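# Turn reversed microplates around in their nests

## Task

Find which of the three plates sit reversed and rotate each of those end for end, so that every plate finishes resting flat between the locators of its own original nest with its A1 well at the nest corner labelled A1; it must stay that way without the gripper holding it, and the gripper must release and back away at the end.

## Robot and tools

Robot: a single four-axis plate mover (lift, shoulder, elbow, wrist yaw) with a two-finger gripper that always stays level; it can only turn about the vertical. The commanded point, end_effector_position, is midway between the two rubber pads, roughly 2 to 3 cm behind the fingertips. Fingers point along the gripper's +x axis and close along its y axis.

Scene frame: origin on the table top under the arm base, +z up, +y to the left when facing along +x. Poses in results are in metres (end_effector_position) plus a quaternion (end_effector_quat_wxyz); the printed position can be slightly wrong, more so when reaching far.

Plate facts: on a labelled plate, A1 sits at the labelled short end, in the corner farther from the labelled long side. To reverse a plate, place it on the raised nest RG, regrip it from the opposite end, and carry it back.

The five-number row (used by execute_actions rows and by move target): dx, dy, dz, rz, opening, each a plain number from -1 to 1. The first four are an offset, not a pose: they are measured in the gripper's own axes from the gripper pose shown in the most recent result that reports it (before any such result in the scene, or for a second call in the same reply, from where the robot actually is when the action begins). Scale: 1.0 equals 0.6 m for dx, dy, dz and 180 degrees for rz; rz turns from +x toward +y. Opening is absolute: +1 fully open (0.140 m), -1 closed (pads still 0.066 m apart). Allow at least 0.6 s for a full close. Because offsets start from the measured hand, an all-zero row is not a pause; it pulls the hand back to that reference pose. Repeating a small offset into something rigid does not push harder, but into something that yields it does.

Tools:
- execute_actions {"actions": [...], "pictures": bool}. An empty list just reports state. One action {"rows": [[5 numbers], ...], "steps": n} runs up to 15 control steps of 1/30 s (default 15); each row is one step, and the final row repeats if rows run out. Every row is measured from the same reference pose, not from the previous row. A wait {"steps": n}, up to 300, sends nothing and returns n steps after the previous result, with your thinking time included. A refused call does nothing.
- move {"target": [5 numbers], "speed": m/s}: a straight path toward one offset target, 0.5 to 10 s long (cut off at 10 s), speed 0.002 to 0.5, default 0.25; rotation is capped at twice that in rad/s and goes the short way. Opening is sent at the start. The path ignores obstacles, the hand lags and may overshoot the speed, especially with the arm stretched. It ends when path and fingers are at rest, or 5 s after the path ends. The result adds a move: line, e.g. done, off_target, moving, held or fault, with the distance from target; limits=paced means the pose was clipped, limits=held means a check stopped some steps (after which the arm can suddenly go fast).
- wait {"seconds": 0 to 10}: lets time pass with no new command.
- zoom_image {"camera": cam_high|cam_low|cam_wrist, "region": [x0, y0, x1, y1]} in pixels of that camera's last image (896x504), region at most 504x504.
- finished_scene {"scene": n}: ends and grades the current scene; irreversible. Only call it once all plates rest correctly and the gripper has let go and moved away.

Controller behaviour: each step the commanded pose is clipped to within 70 mm and 16 degrees of the measured pose; after an action ends the arm continues only to that last clipped pose, so check the result and send the remainder. Large moves may not be complete when the result arrives. The simulation runs on while you compose a reply.

Result lines: the state line with pose; Joint positions = lift (m, 0 to 0.550), shoulder (-2 to 2), elbow (-2.8 to 2.8), wrist yaw (-12.566 to 12.566) in rad, then pad gap in m. Keep the elbow at least 0.4 rad away from 0 or the arm may fold and fault. grip_measured is the finger opening on the command scale (may be off by about 1 mm consistently). To hold something, command about 0.04 below grip_measured; a smaller margin grips more gently. Pads push about 18 N max; a fast close squeezes harder. "pose unreachable" means the clearance check altered or blocked the command, and HELD marks steps where it was not sent. "Hand target" shows where the controller is currently driving.

Cameras: cam_high, cam_low, cam_wrist, each 896x504, with calibration given per scene (may be off by a couple of degrees and millimetres).

Hazards: contact torque at a joint's load limit (lift 56.4 N, shoulder 8.46 N m, elbow 4.23 N m, wrist yaw 1.41 N m, held weight included) stops the arm for 10 s and drops the rest of the call. Holding loads heats motors; MOTOR HOT appears at 85 °C and an OVER-TEMPERATURE FAULT brakes the arm at 100 °C, so do not linger with a plate in hand. Brief external tugs on held parts or nudges to loose ones can happen. Never push anything off the table. Avoid dropping plates, slipping, slamming down, fast collisions and pressing hard; approach contact slowly and with targets not far past the surface.

Each tool is called after "Call:" as name(argument=value, ...), one argument or row to a line, values as JSON.

## Session

Call:
execute_actions(
  actions=[],
)

Scene clock: 0.00 s of 12600.00 s.
end_effector_position=(+0.4401, -0.3226, +0.1998) grip_measured=+0.97 end_effector_quat_wxyz=(+0.949, +0.000, +0.000, -0.315)
Joint positions: [ 0.195 -0.121  1.144 -1.665  0.139]
Hand target: +0.440, -0.323, +0.200; +0.949, +0.000, +0.000, -0.315

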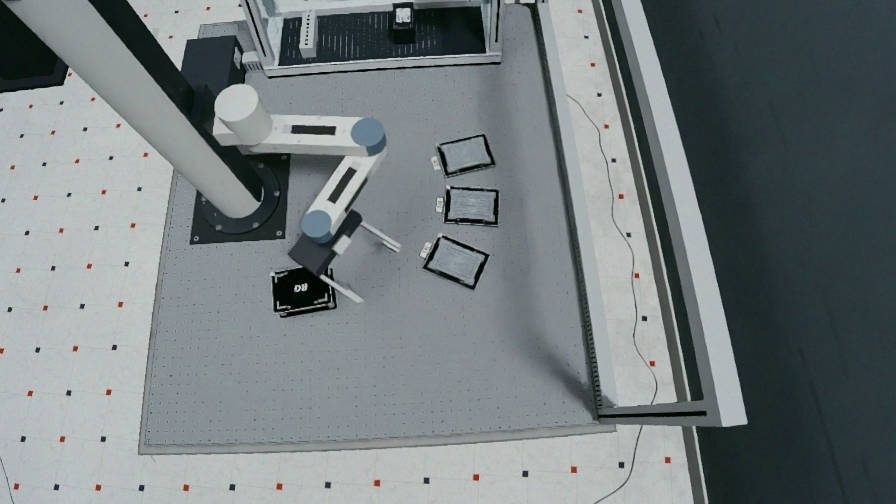

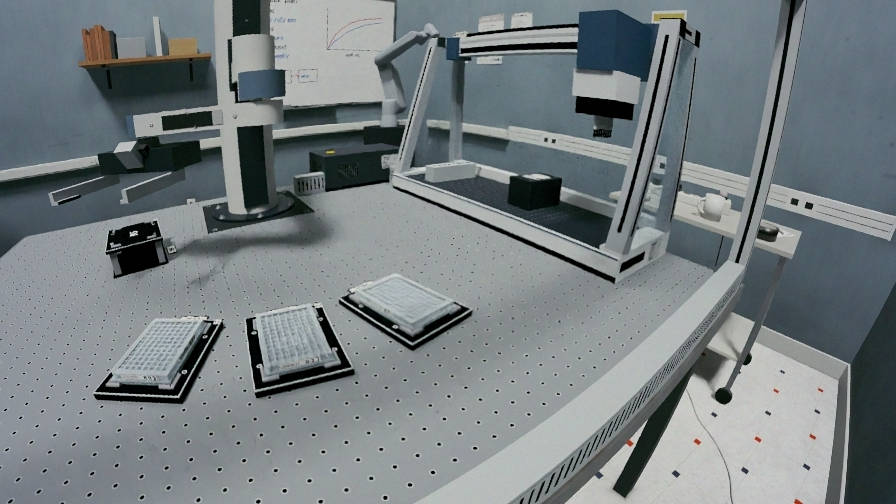

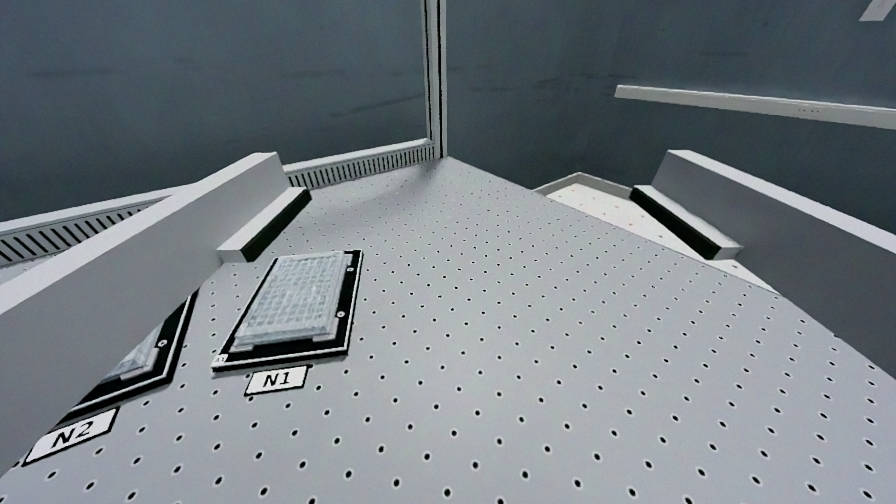

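Call:
zoom_image(
  camera="cam_low",
  region=[80, 200, 490, 420],
)

Call:
zoom_image(
  camera="cam_high",
  region=[180, 80, 520, 330],
)

Call:
zoom_image(
  camera="cam_wrist",
  region=[0, 230, 400, 480],
)

Region (80, 200, 490, 420) of cam_low's 896x504 image, scaled by 1.229, with more detail than that image has; it fills the top 270 rows of this view, and the rest is white.

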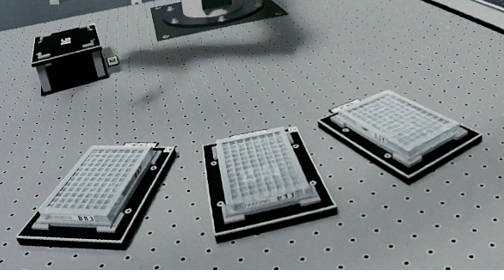

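Region (180, 80, 520, 330) of cam_high's 896x504 image, scaled by 1.482, with more detail than that image has; it fills the top 371 rows of this view, and the rest is white.

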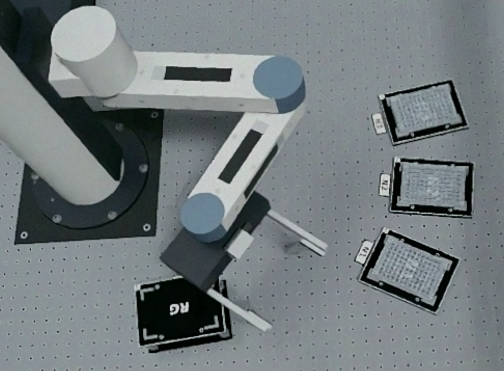

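Region (0, 230, 400, 480) of cam_wrist's 896x504 image, scaled by 1.260, with more detail than that image has; it fills the top 315 rows of this view, and the rest is white.

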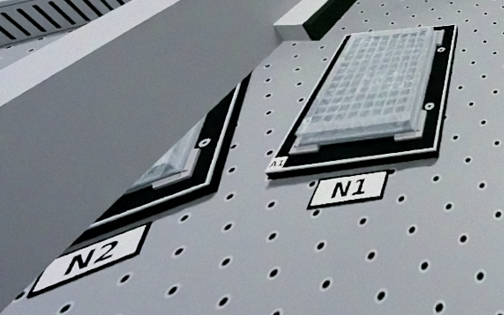

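Call:
move(
  target=[0.0652, 0.2857, -0.133, 0.0525, 0.2],
  speed=0.3,
)

Scene clock: 9.00 s of 12600.00 s.
end_effector_position=(+0.5740, -0.2084, +0.1199) grip_measured=+0.20 end_effector_quat_wxyz=(+0.972, +0.000, +0.000, -0.236)
Joint positions: [ 0.115  0.348  1.27  -2.094  0.11 ]
Hand target: +0.574, -0.209, +0.120; +0.972, +0.000, +0.000, -0.236
Off the commanded pose: 0.000 m, 0 deg.
After step 90, 4.97 s passed at rest.
move: done
camera_calibration (this result's frames):
cam_wrist: T_world_to_cam=[[-0.456553, -0.889683, -0.00487477, 0.0872562], [-0.532875, 0.277832, -0.799283, 0.44739], [0.712463, -0.362318, -0.600934, -0.316292], [0, 0, 0, 1]] pos_world=[0.503586, -0.161267, 0.167946]

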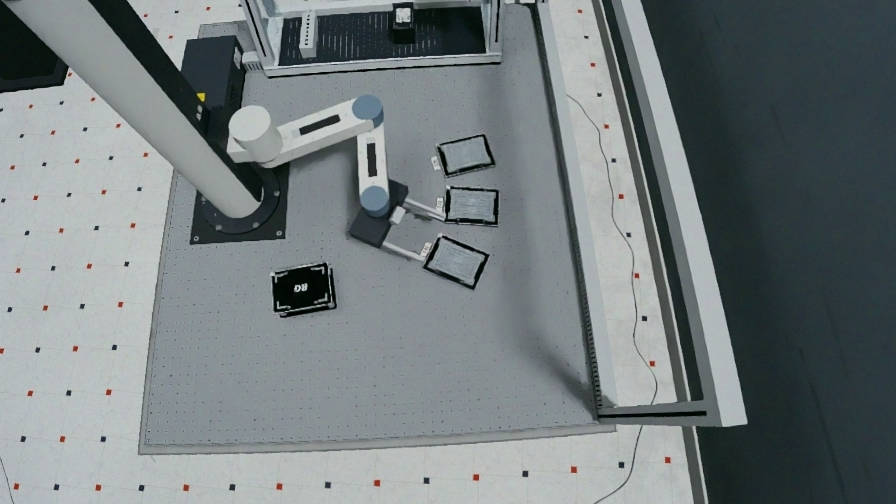

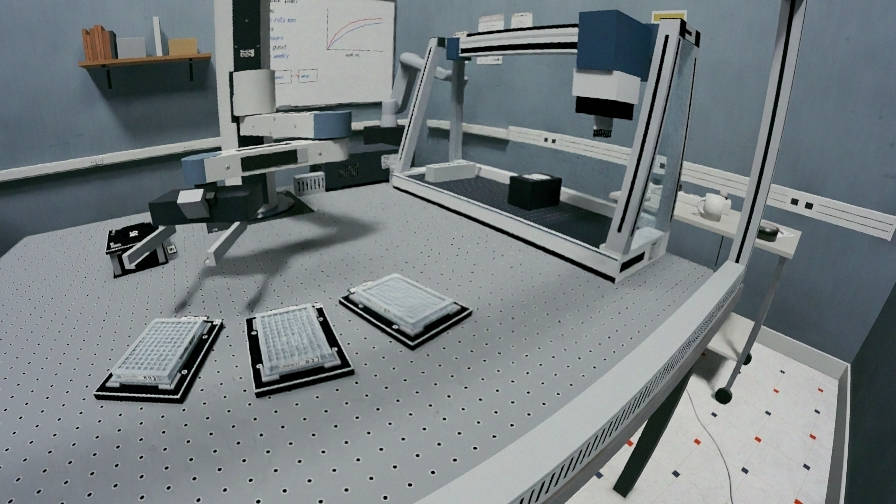

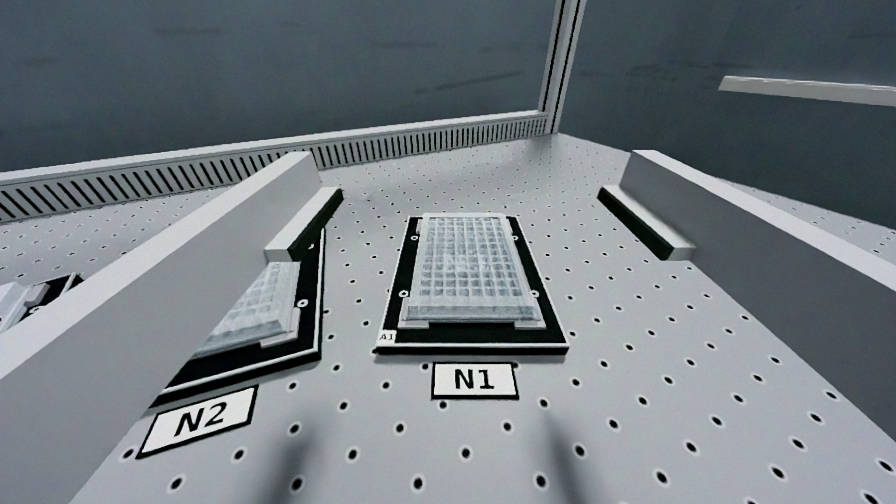

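Call:
zoom_image(
  camera="cam_wrist",
  region=[360, 200, 590, 370],
)

Call:
zoom_image(
  camera="cam_low",
  region=[90, 200, 200, 290],
)

Region (360, 200, 590, 370) of cam_wrist's 896x504 image, scaled by 2.191, with more detail than that image has; it fills the top 373 rows of this view, and the rest is white.

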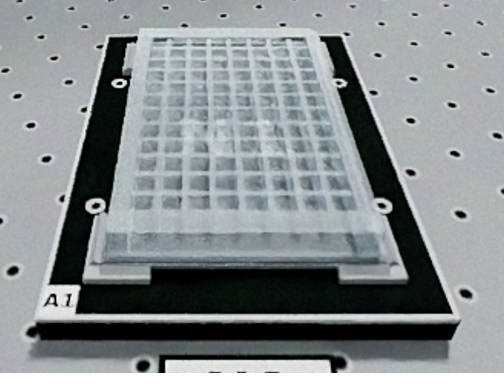

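Region (90, 200, 200, 290) of cam_low's 896x504 image, scaled by 4.582, with more detail than that image has; it fills the top 412 rows of this view, and the rest is white.

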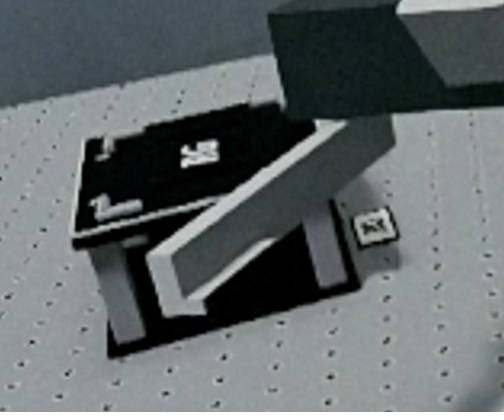

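Call:
move(
  target=[0.1767, -0.0132, -0.125, -0.003, 0.2],
  speed=0.25,
)

Scene clock: 15.33 s of 12600.00 s.
end_effector_position=(+0.6647, -0.2639, +0.0448) grip_measured=+0.20 end_effector_quat_wxyz=(+0.971, +0.000, +0.000, -0.240)
Joint positions: [ 0.04   0.09   1.852 -2.427  0.11 ]
Hand target: +0.665, -0.264, +0.045; +0.971, +0.000, +0.000, -0.240
Off the commanded pose: 0.000 m, 0 deg.
After step 90, 2.40 s passed at rest.
move: done
camera_calibration (this result's frames):
cam_wrist: T_world_to_cam=[[-0.464699, -0.885455, -0.00487477, 0.085402], [-0.530302, 0.282711, -0.799283, 0.450726], [0.709108, -0.368841, -0.600934, -0.445618], [0, 0, 0, 1]] pos_world=[0.594699, -0.216168, 0.0928873]

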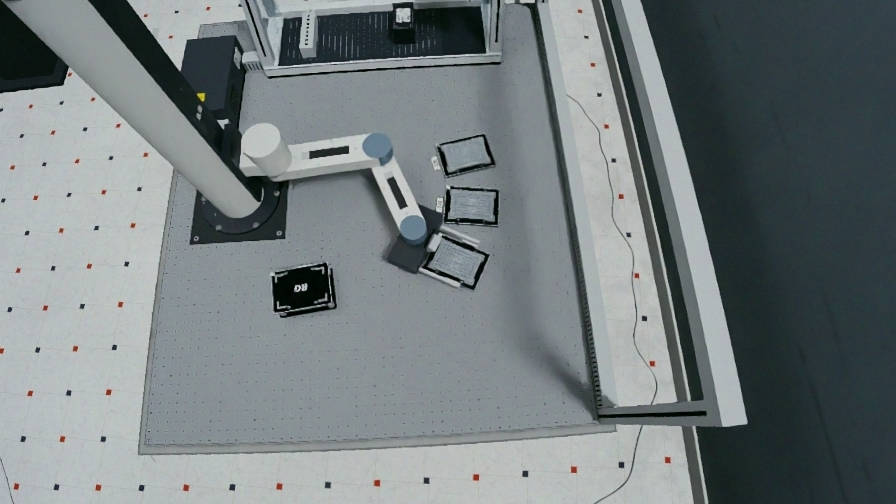

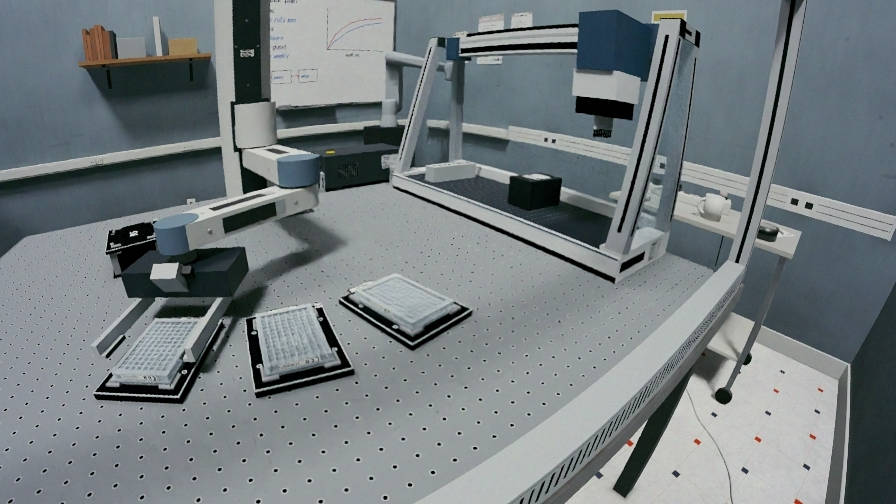

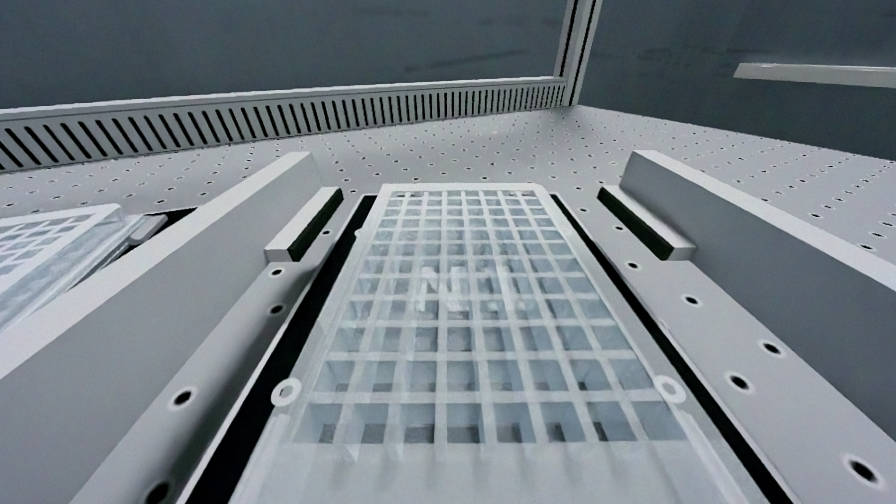

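Call:
zoom_image(
  camera="cam_wrist",
  region=[260, 170, 700, 420],
)

Call:
zoom_image(
  camera="cam_wrist",
  region=[340, 170, 600, 260],
)

Region (260, 170, 700, 420) of cam_wrist's 896x504 image, scaled by 1.145, with more detail than that image has; it fills the top 286 rows of this view, and the rest is white.

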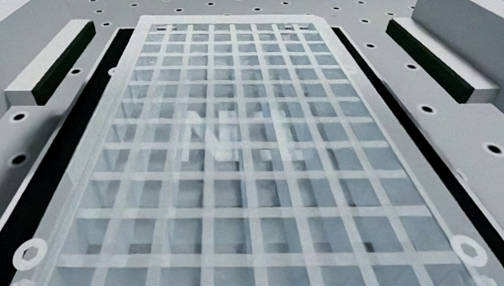

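Region (340, 170, 600, 260) of cam_wrist's 896x504 image, scaled by 1.938, with more detail than that image has; it fills the top 174 rows of this view, and the rest is white.

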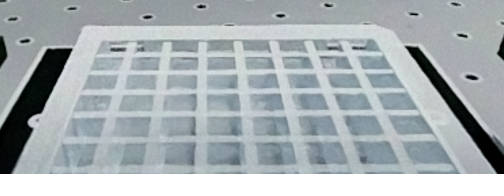

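Call:
move(
  target=[-0.0208, 0.002, -0.023, 0, 0.0],
  speed=0.05,
)

Scene clock: 21.67 s of 12600.00 s.
end_effector_position=(+0.6542, -0.2572, +0.0310) grip_measured=+0.00 end_effector_quat_wxyz=(+0.971, +0.000, +0.000, -0.240)
Joint positions: [ 0.026  0.126  1.774 -2.386  0.103]
Hand target: +0.654, -0.257, +0.031; +0.971, +0.000, +0.000, -0.240
Off the commanded pose: 0.000 m, 0 deg.
After step 90, 2.63 s passed at rest.
move: done
camera_calibration (this result's frames):
cam_wrist: T_world_to_cam=[[-0.465039, -0.885277, -0.00487477, 0.0867125], [-0.530194, 0.282914, -0.799283, 0.432132], [0.708966, -0.369113, -0.600934, -0.44396], [0, 0, 0, 1]] pos_world=[0.584191, -0.209363, 0.0790281]

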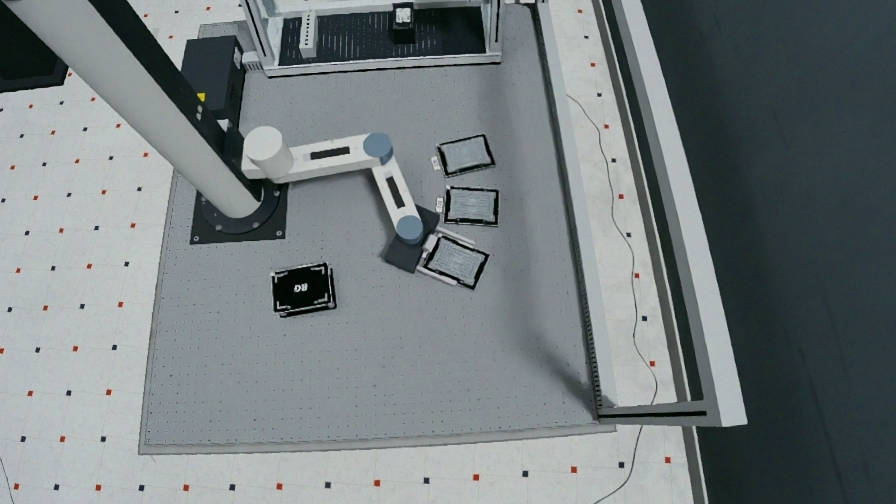

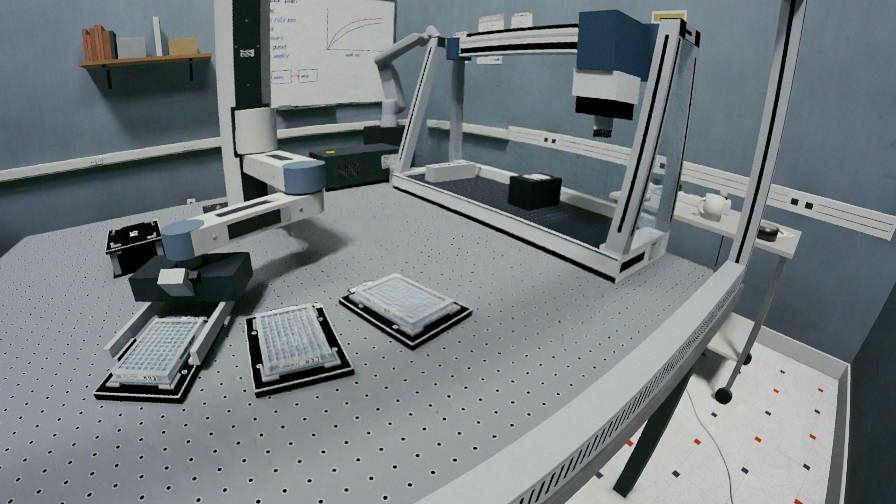

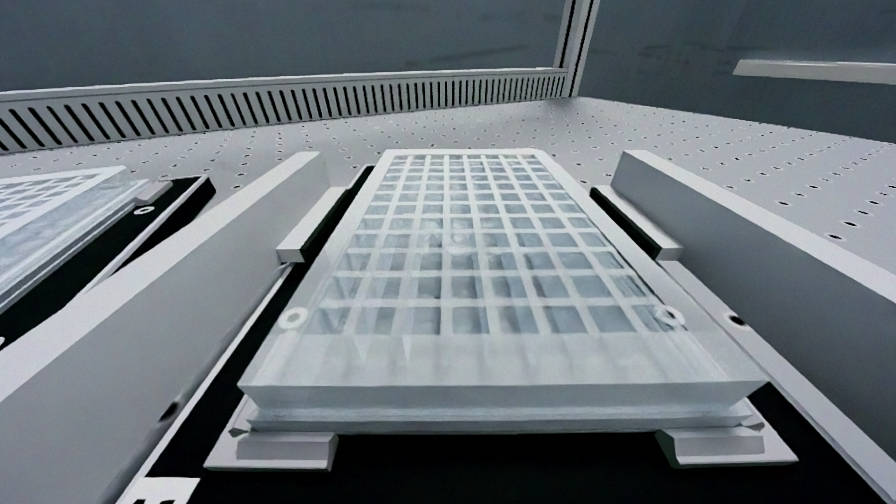

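Call:
execute_actions(
  actions=[
    {"rows": [[0,0,0,0,-0.1],[0,0,0,0,-0.2],[0,0,0,0,-0.3],[0,0,0,0,-0.36],[0,0,0,0,-0.4],[0,0,0,0,-0.43],[0,0,0,0,-0.45],[0,0,0,0,-0.47],[0,0,0,0,-0.49],[0,0,0,0,-0.51],[0,0,0,0,-0.52]], "steps": 15},
  ],
  pictures=false,
)

Call:
execute_actions(
  actions=[
    {"steps": 10},
  ],
)

Scene clock: 23.90 s of 12600.00 s.
end_effector_position=(+0.6547, -0.2565, +0.0310) grip_measured=-0.51 end_effector_quat_wxyz=(+0.971, +0.000, +0.000, -0.239)
Joint positions: [ 0.026  0.127  1.774 -2.384  0.084]
Hand target: +0.654, -0.257, +0.031; +0.971, +0.000, +0.000, -0.240
Off the commanded pose: 0.001 m, 0 deg.
Steps of this call (steps 1 to 52: nothing new was sent; steps 53 to 67: all 15 steps of this action). Readings (end_effector_position):
53: (+0.6542, -0.2572, +0.0310)
54: (+0.6542, -0.2572, +0.0310)
56: (+0.6542, -0.2572, +0.0310)
60: (+0.6542, -0.2572, +0.0310)
67: the state above

Scene clock: 24.23 s of 12600.00 s.
end_effector_position=(+0.6547, -0.2565, +0.0310) grip_measured=-0.51 end_effector_quat_wxyz=(+0.971, +0.000, +0.000, -0.239)
Joint positions: [ 0.026  0.127  1.774 -2.384  0.084]
Hand target: +0.654, -0.257, +0.031; +0.971, +0.000, +0.000, -0.240
Off the commanded pose: 0.001 m, 0 deg.
Steps of this call (steps 1 to 10: nothing new was sent). Readings (end_effector_position):
1: (+0.6547, -0.2565, +0.0310)
2: (+0.6547, -0.2565, +0.0310)
4: (+0.6547, -0.2565, +0.0310)
8: (+0.6547, -0.2565, +0.0310)
10: the state above
camera_calibration (this result's frames):
cam_wrist: T_world_to_cam=[[-0.462051, -0.88684, -0.00487477, 0.0851536], [-0.531145, 0.281124, -0.799283, 0.43237], [0.710207, -0.36672, -0.600934, -0.444261], [0, 0, 0, 1]] pos_world=[0.584514, -0.208952, 0.0790291]

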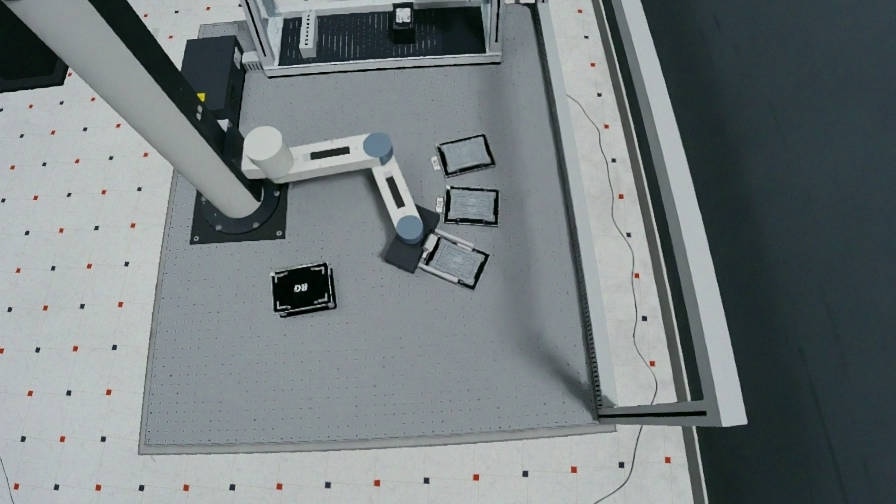

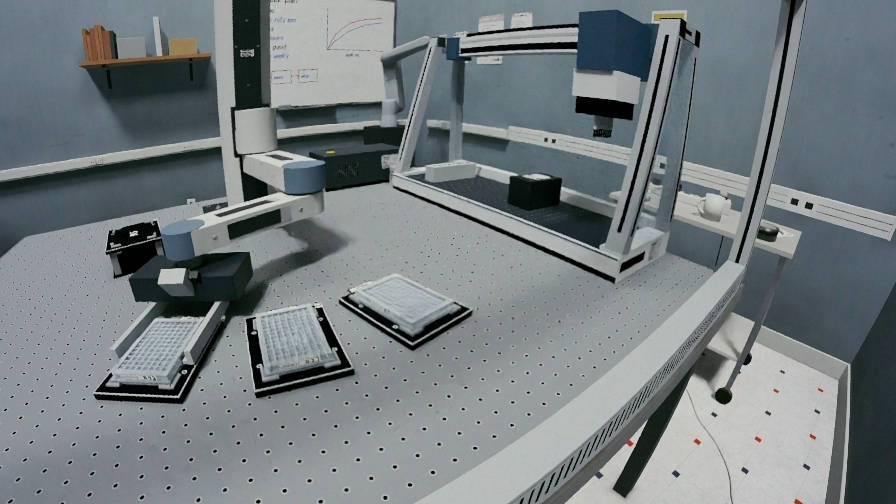

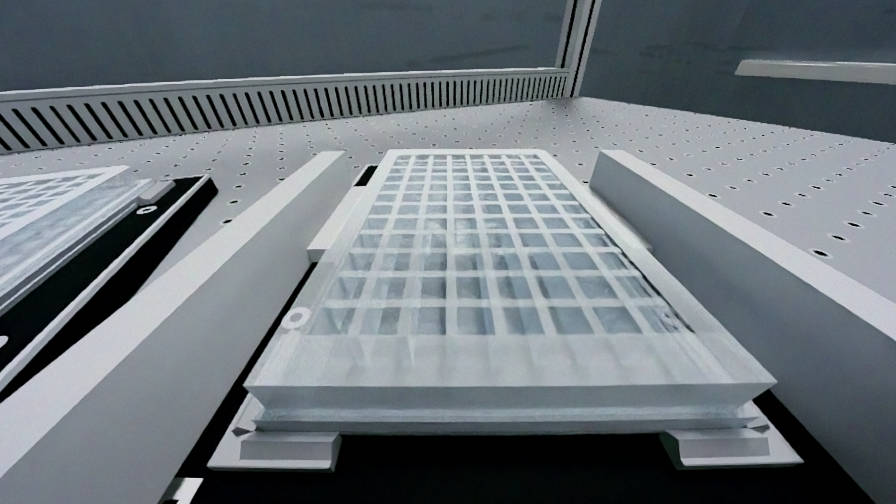

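Call:
execute_actions(
  actions=[
    {"rows": [[0,0.0005,0,0,-0.53],[0,0.0005,0,0,-0.54],[0,0.0005,0,0,-0.55],[0,0.0005,0,0,-0.56]], "steps": 12},
  ],
  pictures=false,
)

Scene clock: 26.77 s of 12600.00 s.
end_effector_position=(+0.6549, -0.2562, +0.0310) grip_measured=-0.51 end_effector_quat_wxyz=(+0.971, +0.000, +0.000, -0.239)
Joint positions: [ 0.026  0.128  1.775 -2.384  0.084]
Hand target: +0.655, -0.256, +0.031; +0.971, +0.000, +0.000, -0.239
Off the commanded pose: 0.000 m, 0 deg.
Steps of this call (steps 1 to 64: nothing new was sent; steps 65 to 76: all 12 steps of this action). Readings (end_effector_position):
65: (+0.6547, -0.2565, +0.0310)
66: (+0.6549, -0.2562, +0.0310)
68: (+0.6549, -0.2562, +0.0310)
72: (+0.6549, -0.2562, +0.0310)
76: the state above

Call:
move(
  target=[0, 0, 0.05, 0, -0.56],
  speed=0.08,
)

Call:
zoom_image(
  camera="cam_high",
  region=[260, 250, 350, 330],
)

Call:
zoom_image(
  camera="cam_high",
  region=[420, 125, 520, 235],
)

Scene clock: 30.97 s of 12600.00 s.
end_effector_position=(+0.6549, -0.2561, +0.0610) grip_measured=-0.51 end_effector_quat_wxyz=(+0.971, +0.000, +0.000, -0.239)
Joint positions: [ 0.056  0.128  1.775 -2.384  0.084]
Hand target: +0.655, -0.256, +0.061; +0.971, +0.000, +0.000, -0.239
Off the commanded pose: 0.000 m, 0 deg.
After step 90, 0.47 s passed at rest.
move: done
camera_calibration (this result's frames):
cam_wrist: T_world_to_cam=[[-0.461532, -0.88711, -0.00487477, 0.0853308], [-0.531309, 0.280814, -0.799283, 0.456428], [0.710421, -0.366305, -0.600934, -0.426263], [0, 0, 0, 1]] pos_world=[0.584714, -0.208616, 0.109076]

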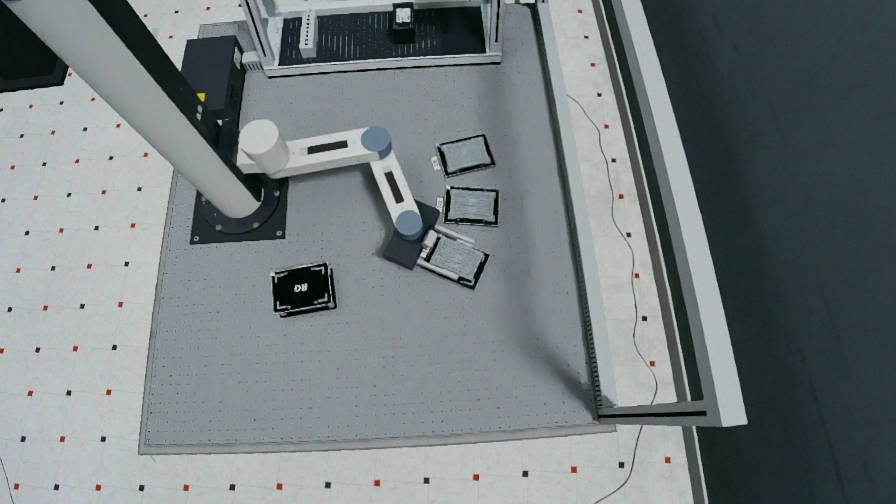

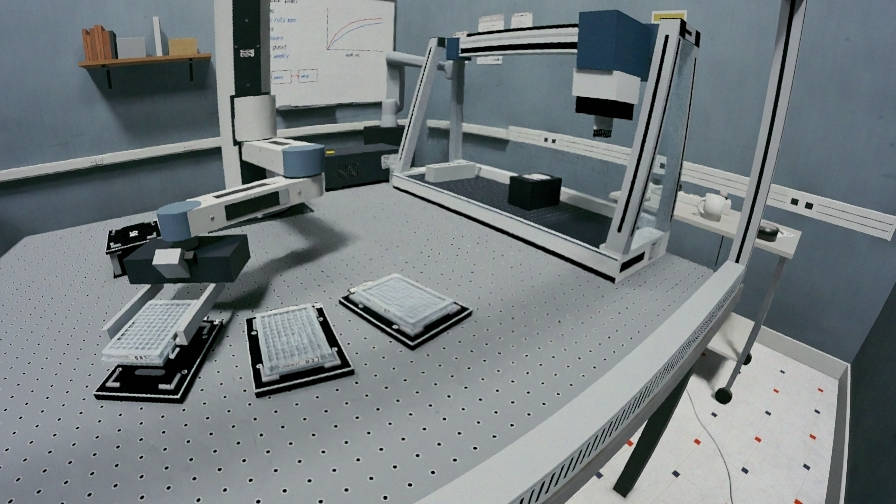

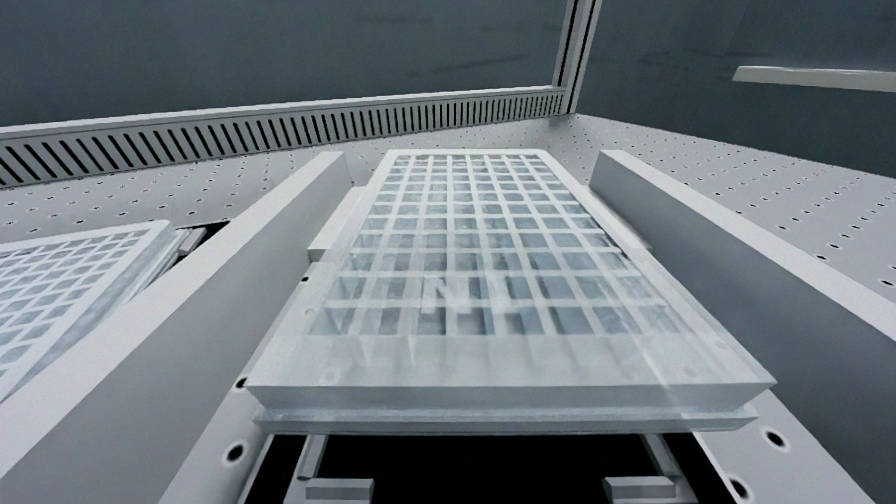

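Region (260, 250, 350, 330) of cam_high's 896x504 image, scaled by 5.600, with more detail than that image has.

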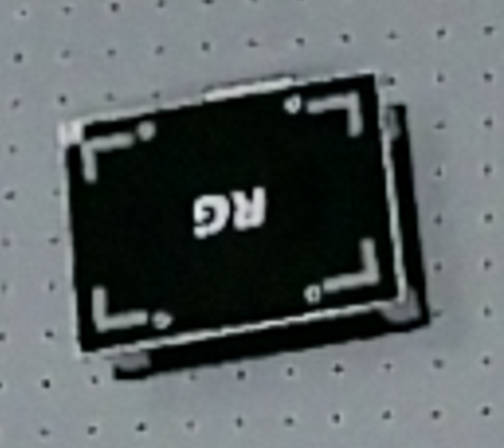

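Region (420, 125, 520, 235) of cam_high's 896x504 image, scaled by 4.582, with more detail than that image has; it fills the left 458 columns of this view, and the rest is white.

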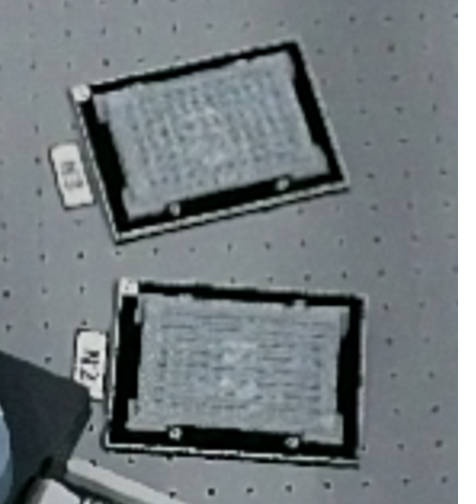

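Call:
move(
  target=[-0.588, -0.433, 0.14, -0.8024, -0.56],
  speed=0.4,
)

Scene clock: 36.30 s of 12600.00 s.
end_effector_position=(+0.2219, -0.3231, +0.1450) grip_measured=-0.51 end_effector_quat_wxyz=(-0.069, -0.000, -0.000, +0.998)
Joint positions: [ 0.14  -0.284  1.501 -4.22   0.084]
Hand target: +0.222, -0.323, +0.145; -0.069, -0.000, -0.000, +0.998
Off the commanded pose: 0.000 m, 0 deg.
move: done
camera_calibration (this result's frames):
cam_wrist: T_world_to_cam=[[-0.140409, 0.990082, -0.00487477, 0.361743], [0.595535, 0.0805207, -0.799283, -0.00245596], [-0.790963, -0.11513, -0.600934, 0.321598], [0, 0, 0, 1]] pos_world=[0.306626, -0.320932, 0.193059]

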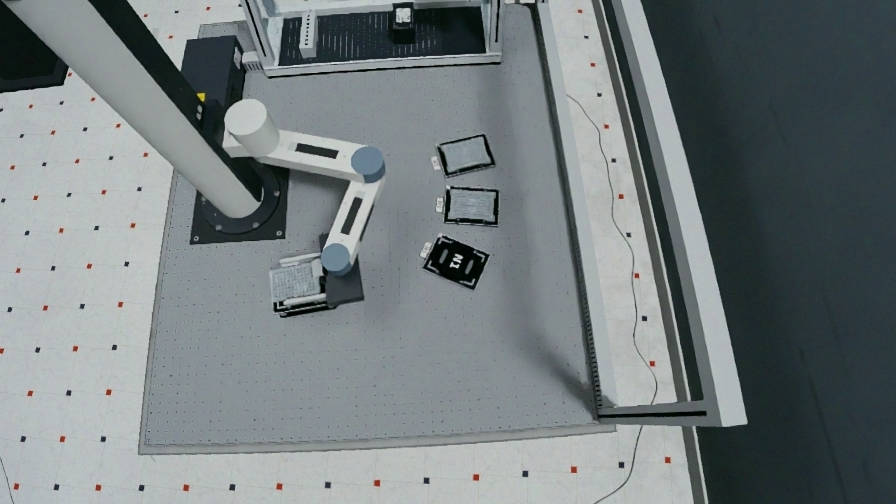

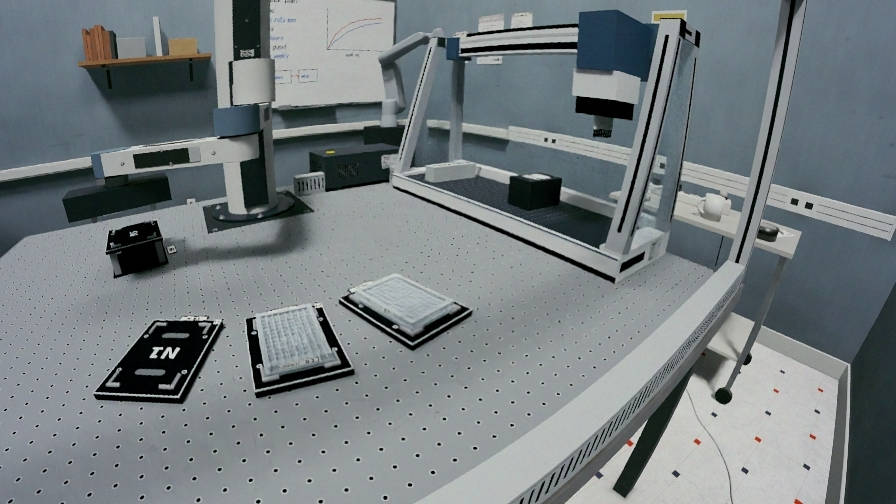

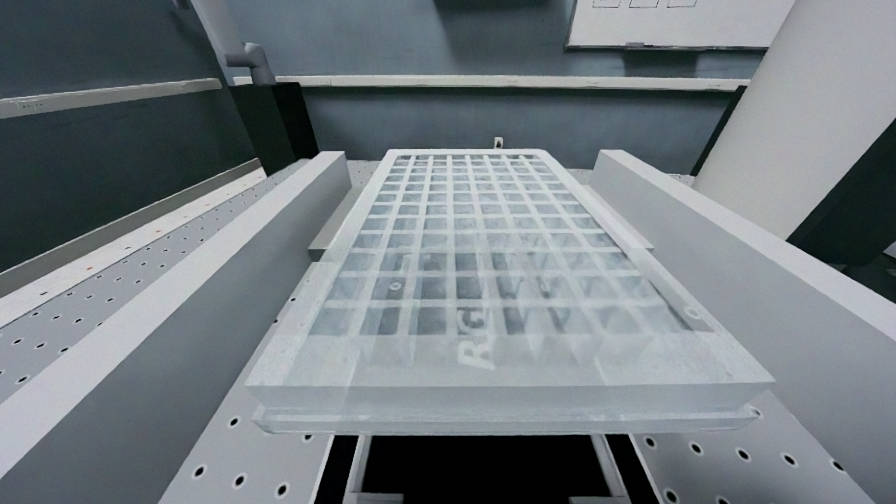

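Call:
move(
  target=[0.005, -0.0055, -0.06, 0, -0.56],
  speed=0.1,
)

Call:
zoom_image(
  camera="cam_wrist",
  region=[240, 140, 744, 504],
)

Scene clock: 38.23 s of 12600.00 s.
end_effector_position=(+0.2184, -0.3202, +0.1089) grip_measured=-0.51 end_effector_quat_wxyz=(-0.069, -0.000, -0.000, +0.998)
Joint positions: [ 0.104 -0.28   1.479 -4.203  0.084]
Hand target: +0.218, -0.320, +0.109; -0.069, -0.000, -0.000, +0.998
Off the commanded pose: 0.000 m, 0 deg.
move: done
camera_calibration (this result's frames):
cam_wrist: T_world_to_cam=[[-0.139916, 0.990151, -0.00487477, 0.358152], [0.595575, 0.0802244, -0.799283, -0.0295351], [-0.791021, -0.114736, -0.600934, 0.297617], [0, 0, 0, 1]] pos_world=[0.303123, -0.318108, 0.156987]

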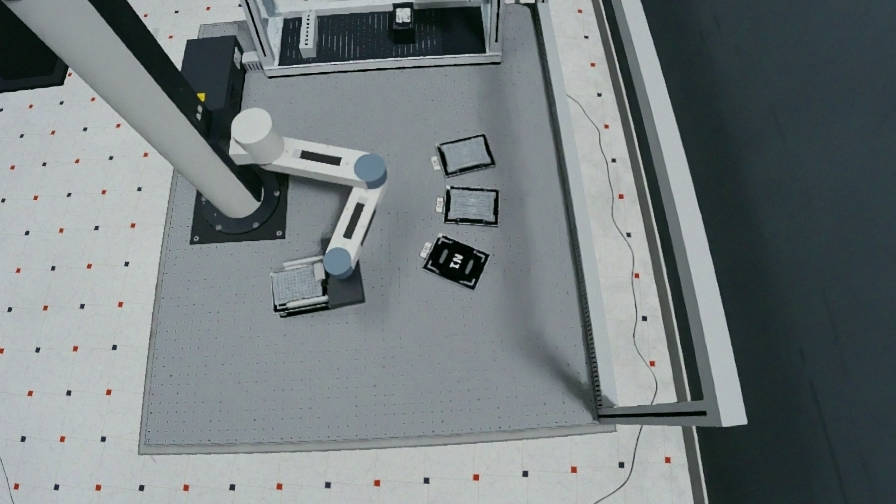

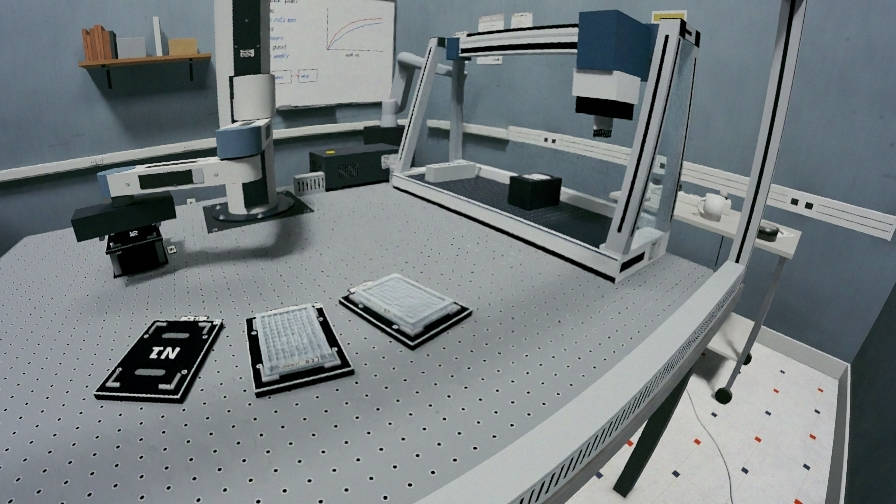

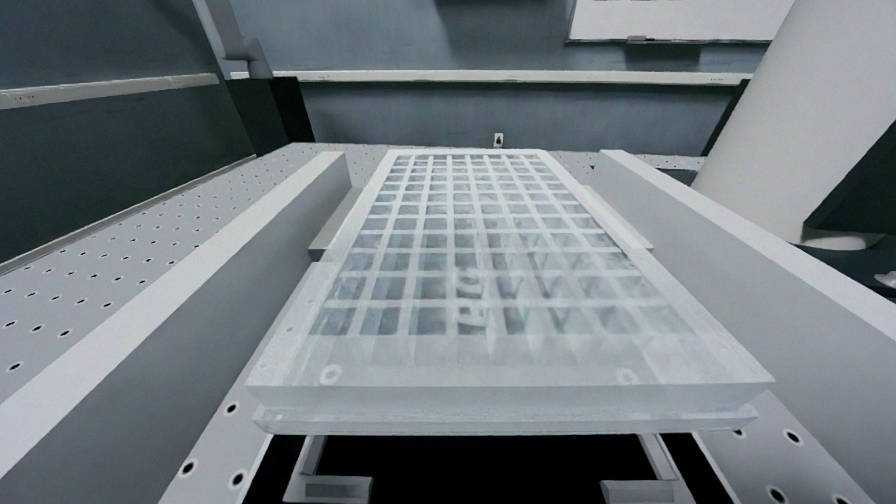

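Region (240, 140, 744, 504) of cam_wrist's 896x504 image, scaled by 1.000.

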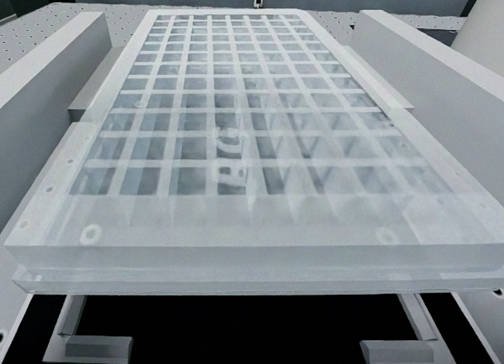

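Call:
move(
  target=[0, -0.0013, -0.032, -0.006, -0.56],
  speed=0.05,
)

Scene clock: 40.20 s of 12600.00 s.
end_effector_position=(+0.2183, -0.3194, +0.0897) grip_measured=-0.51 end_effector_quat_wxyz=(-0.060, -0.000, -0.000, +0.998)
Joint positions: [ 0.085 -0.285  1.488 -4.224  0.084]
Hand target: +0.218, -0.319, +0.090; -0.060, -0.000, -0.000, +0.998
Off the commanded pose: 0.000 m, 0 deg.
move: done
camera_calibration (this result's frames):
cam_wrist: T_world_to_cam=[[-0.121615, 0.992565, -0.00487477, 0.35406], [0.596955, 0.0692168, -0.799283, -0.0487838], [-0.793004, -0.100115, -0.600934, 0.291183], [0, 0, 0, 1]] pos_world=[0.30309, -0.318899, 0.137715]

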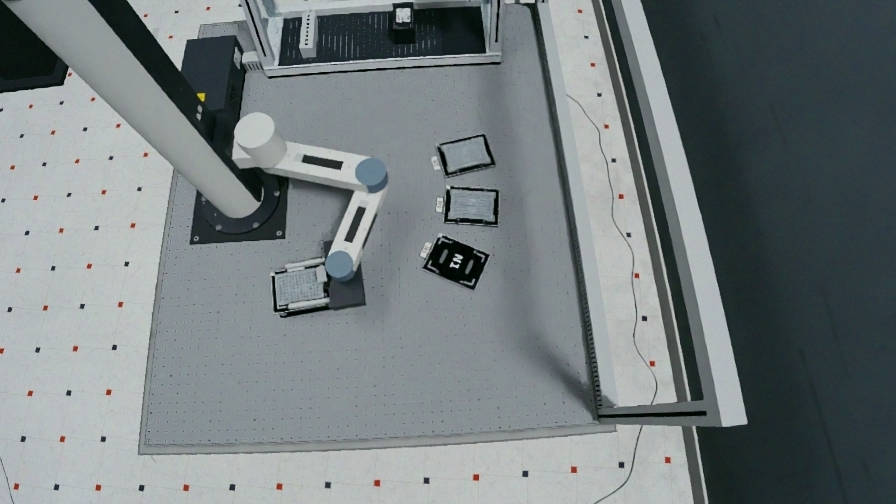

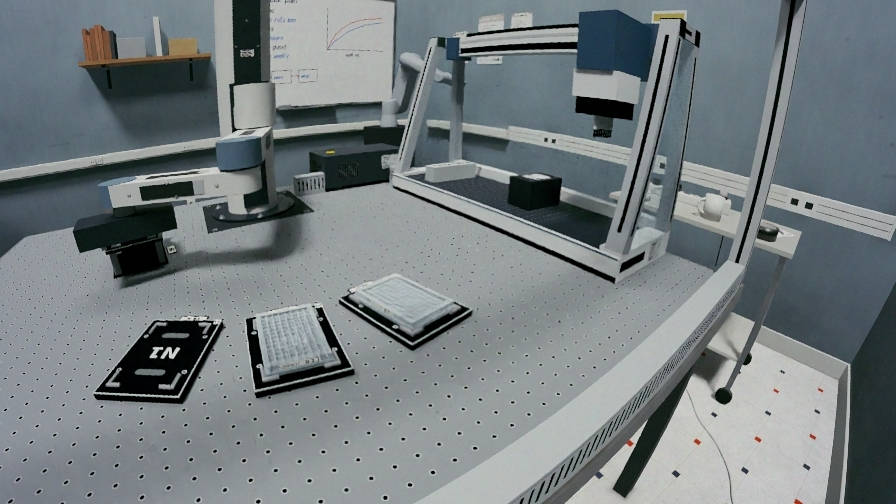

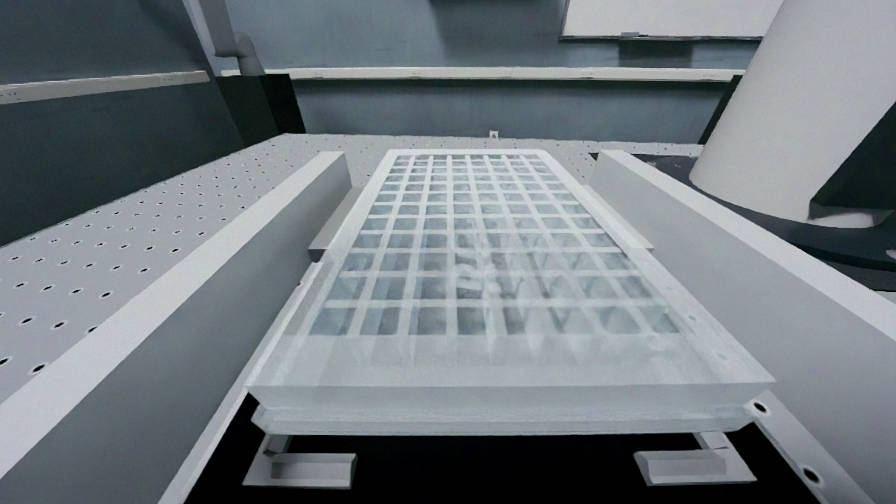

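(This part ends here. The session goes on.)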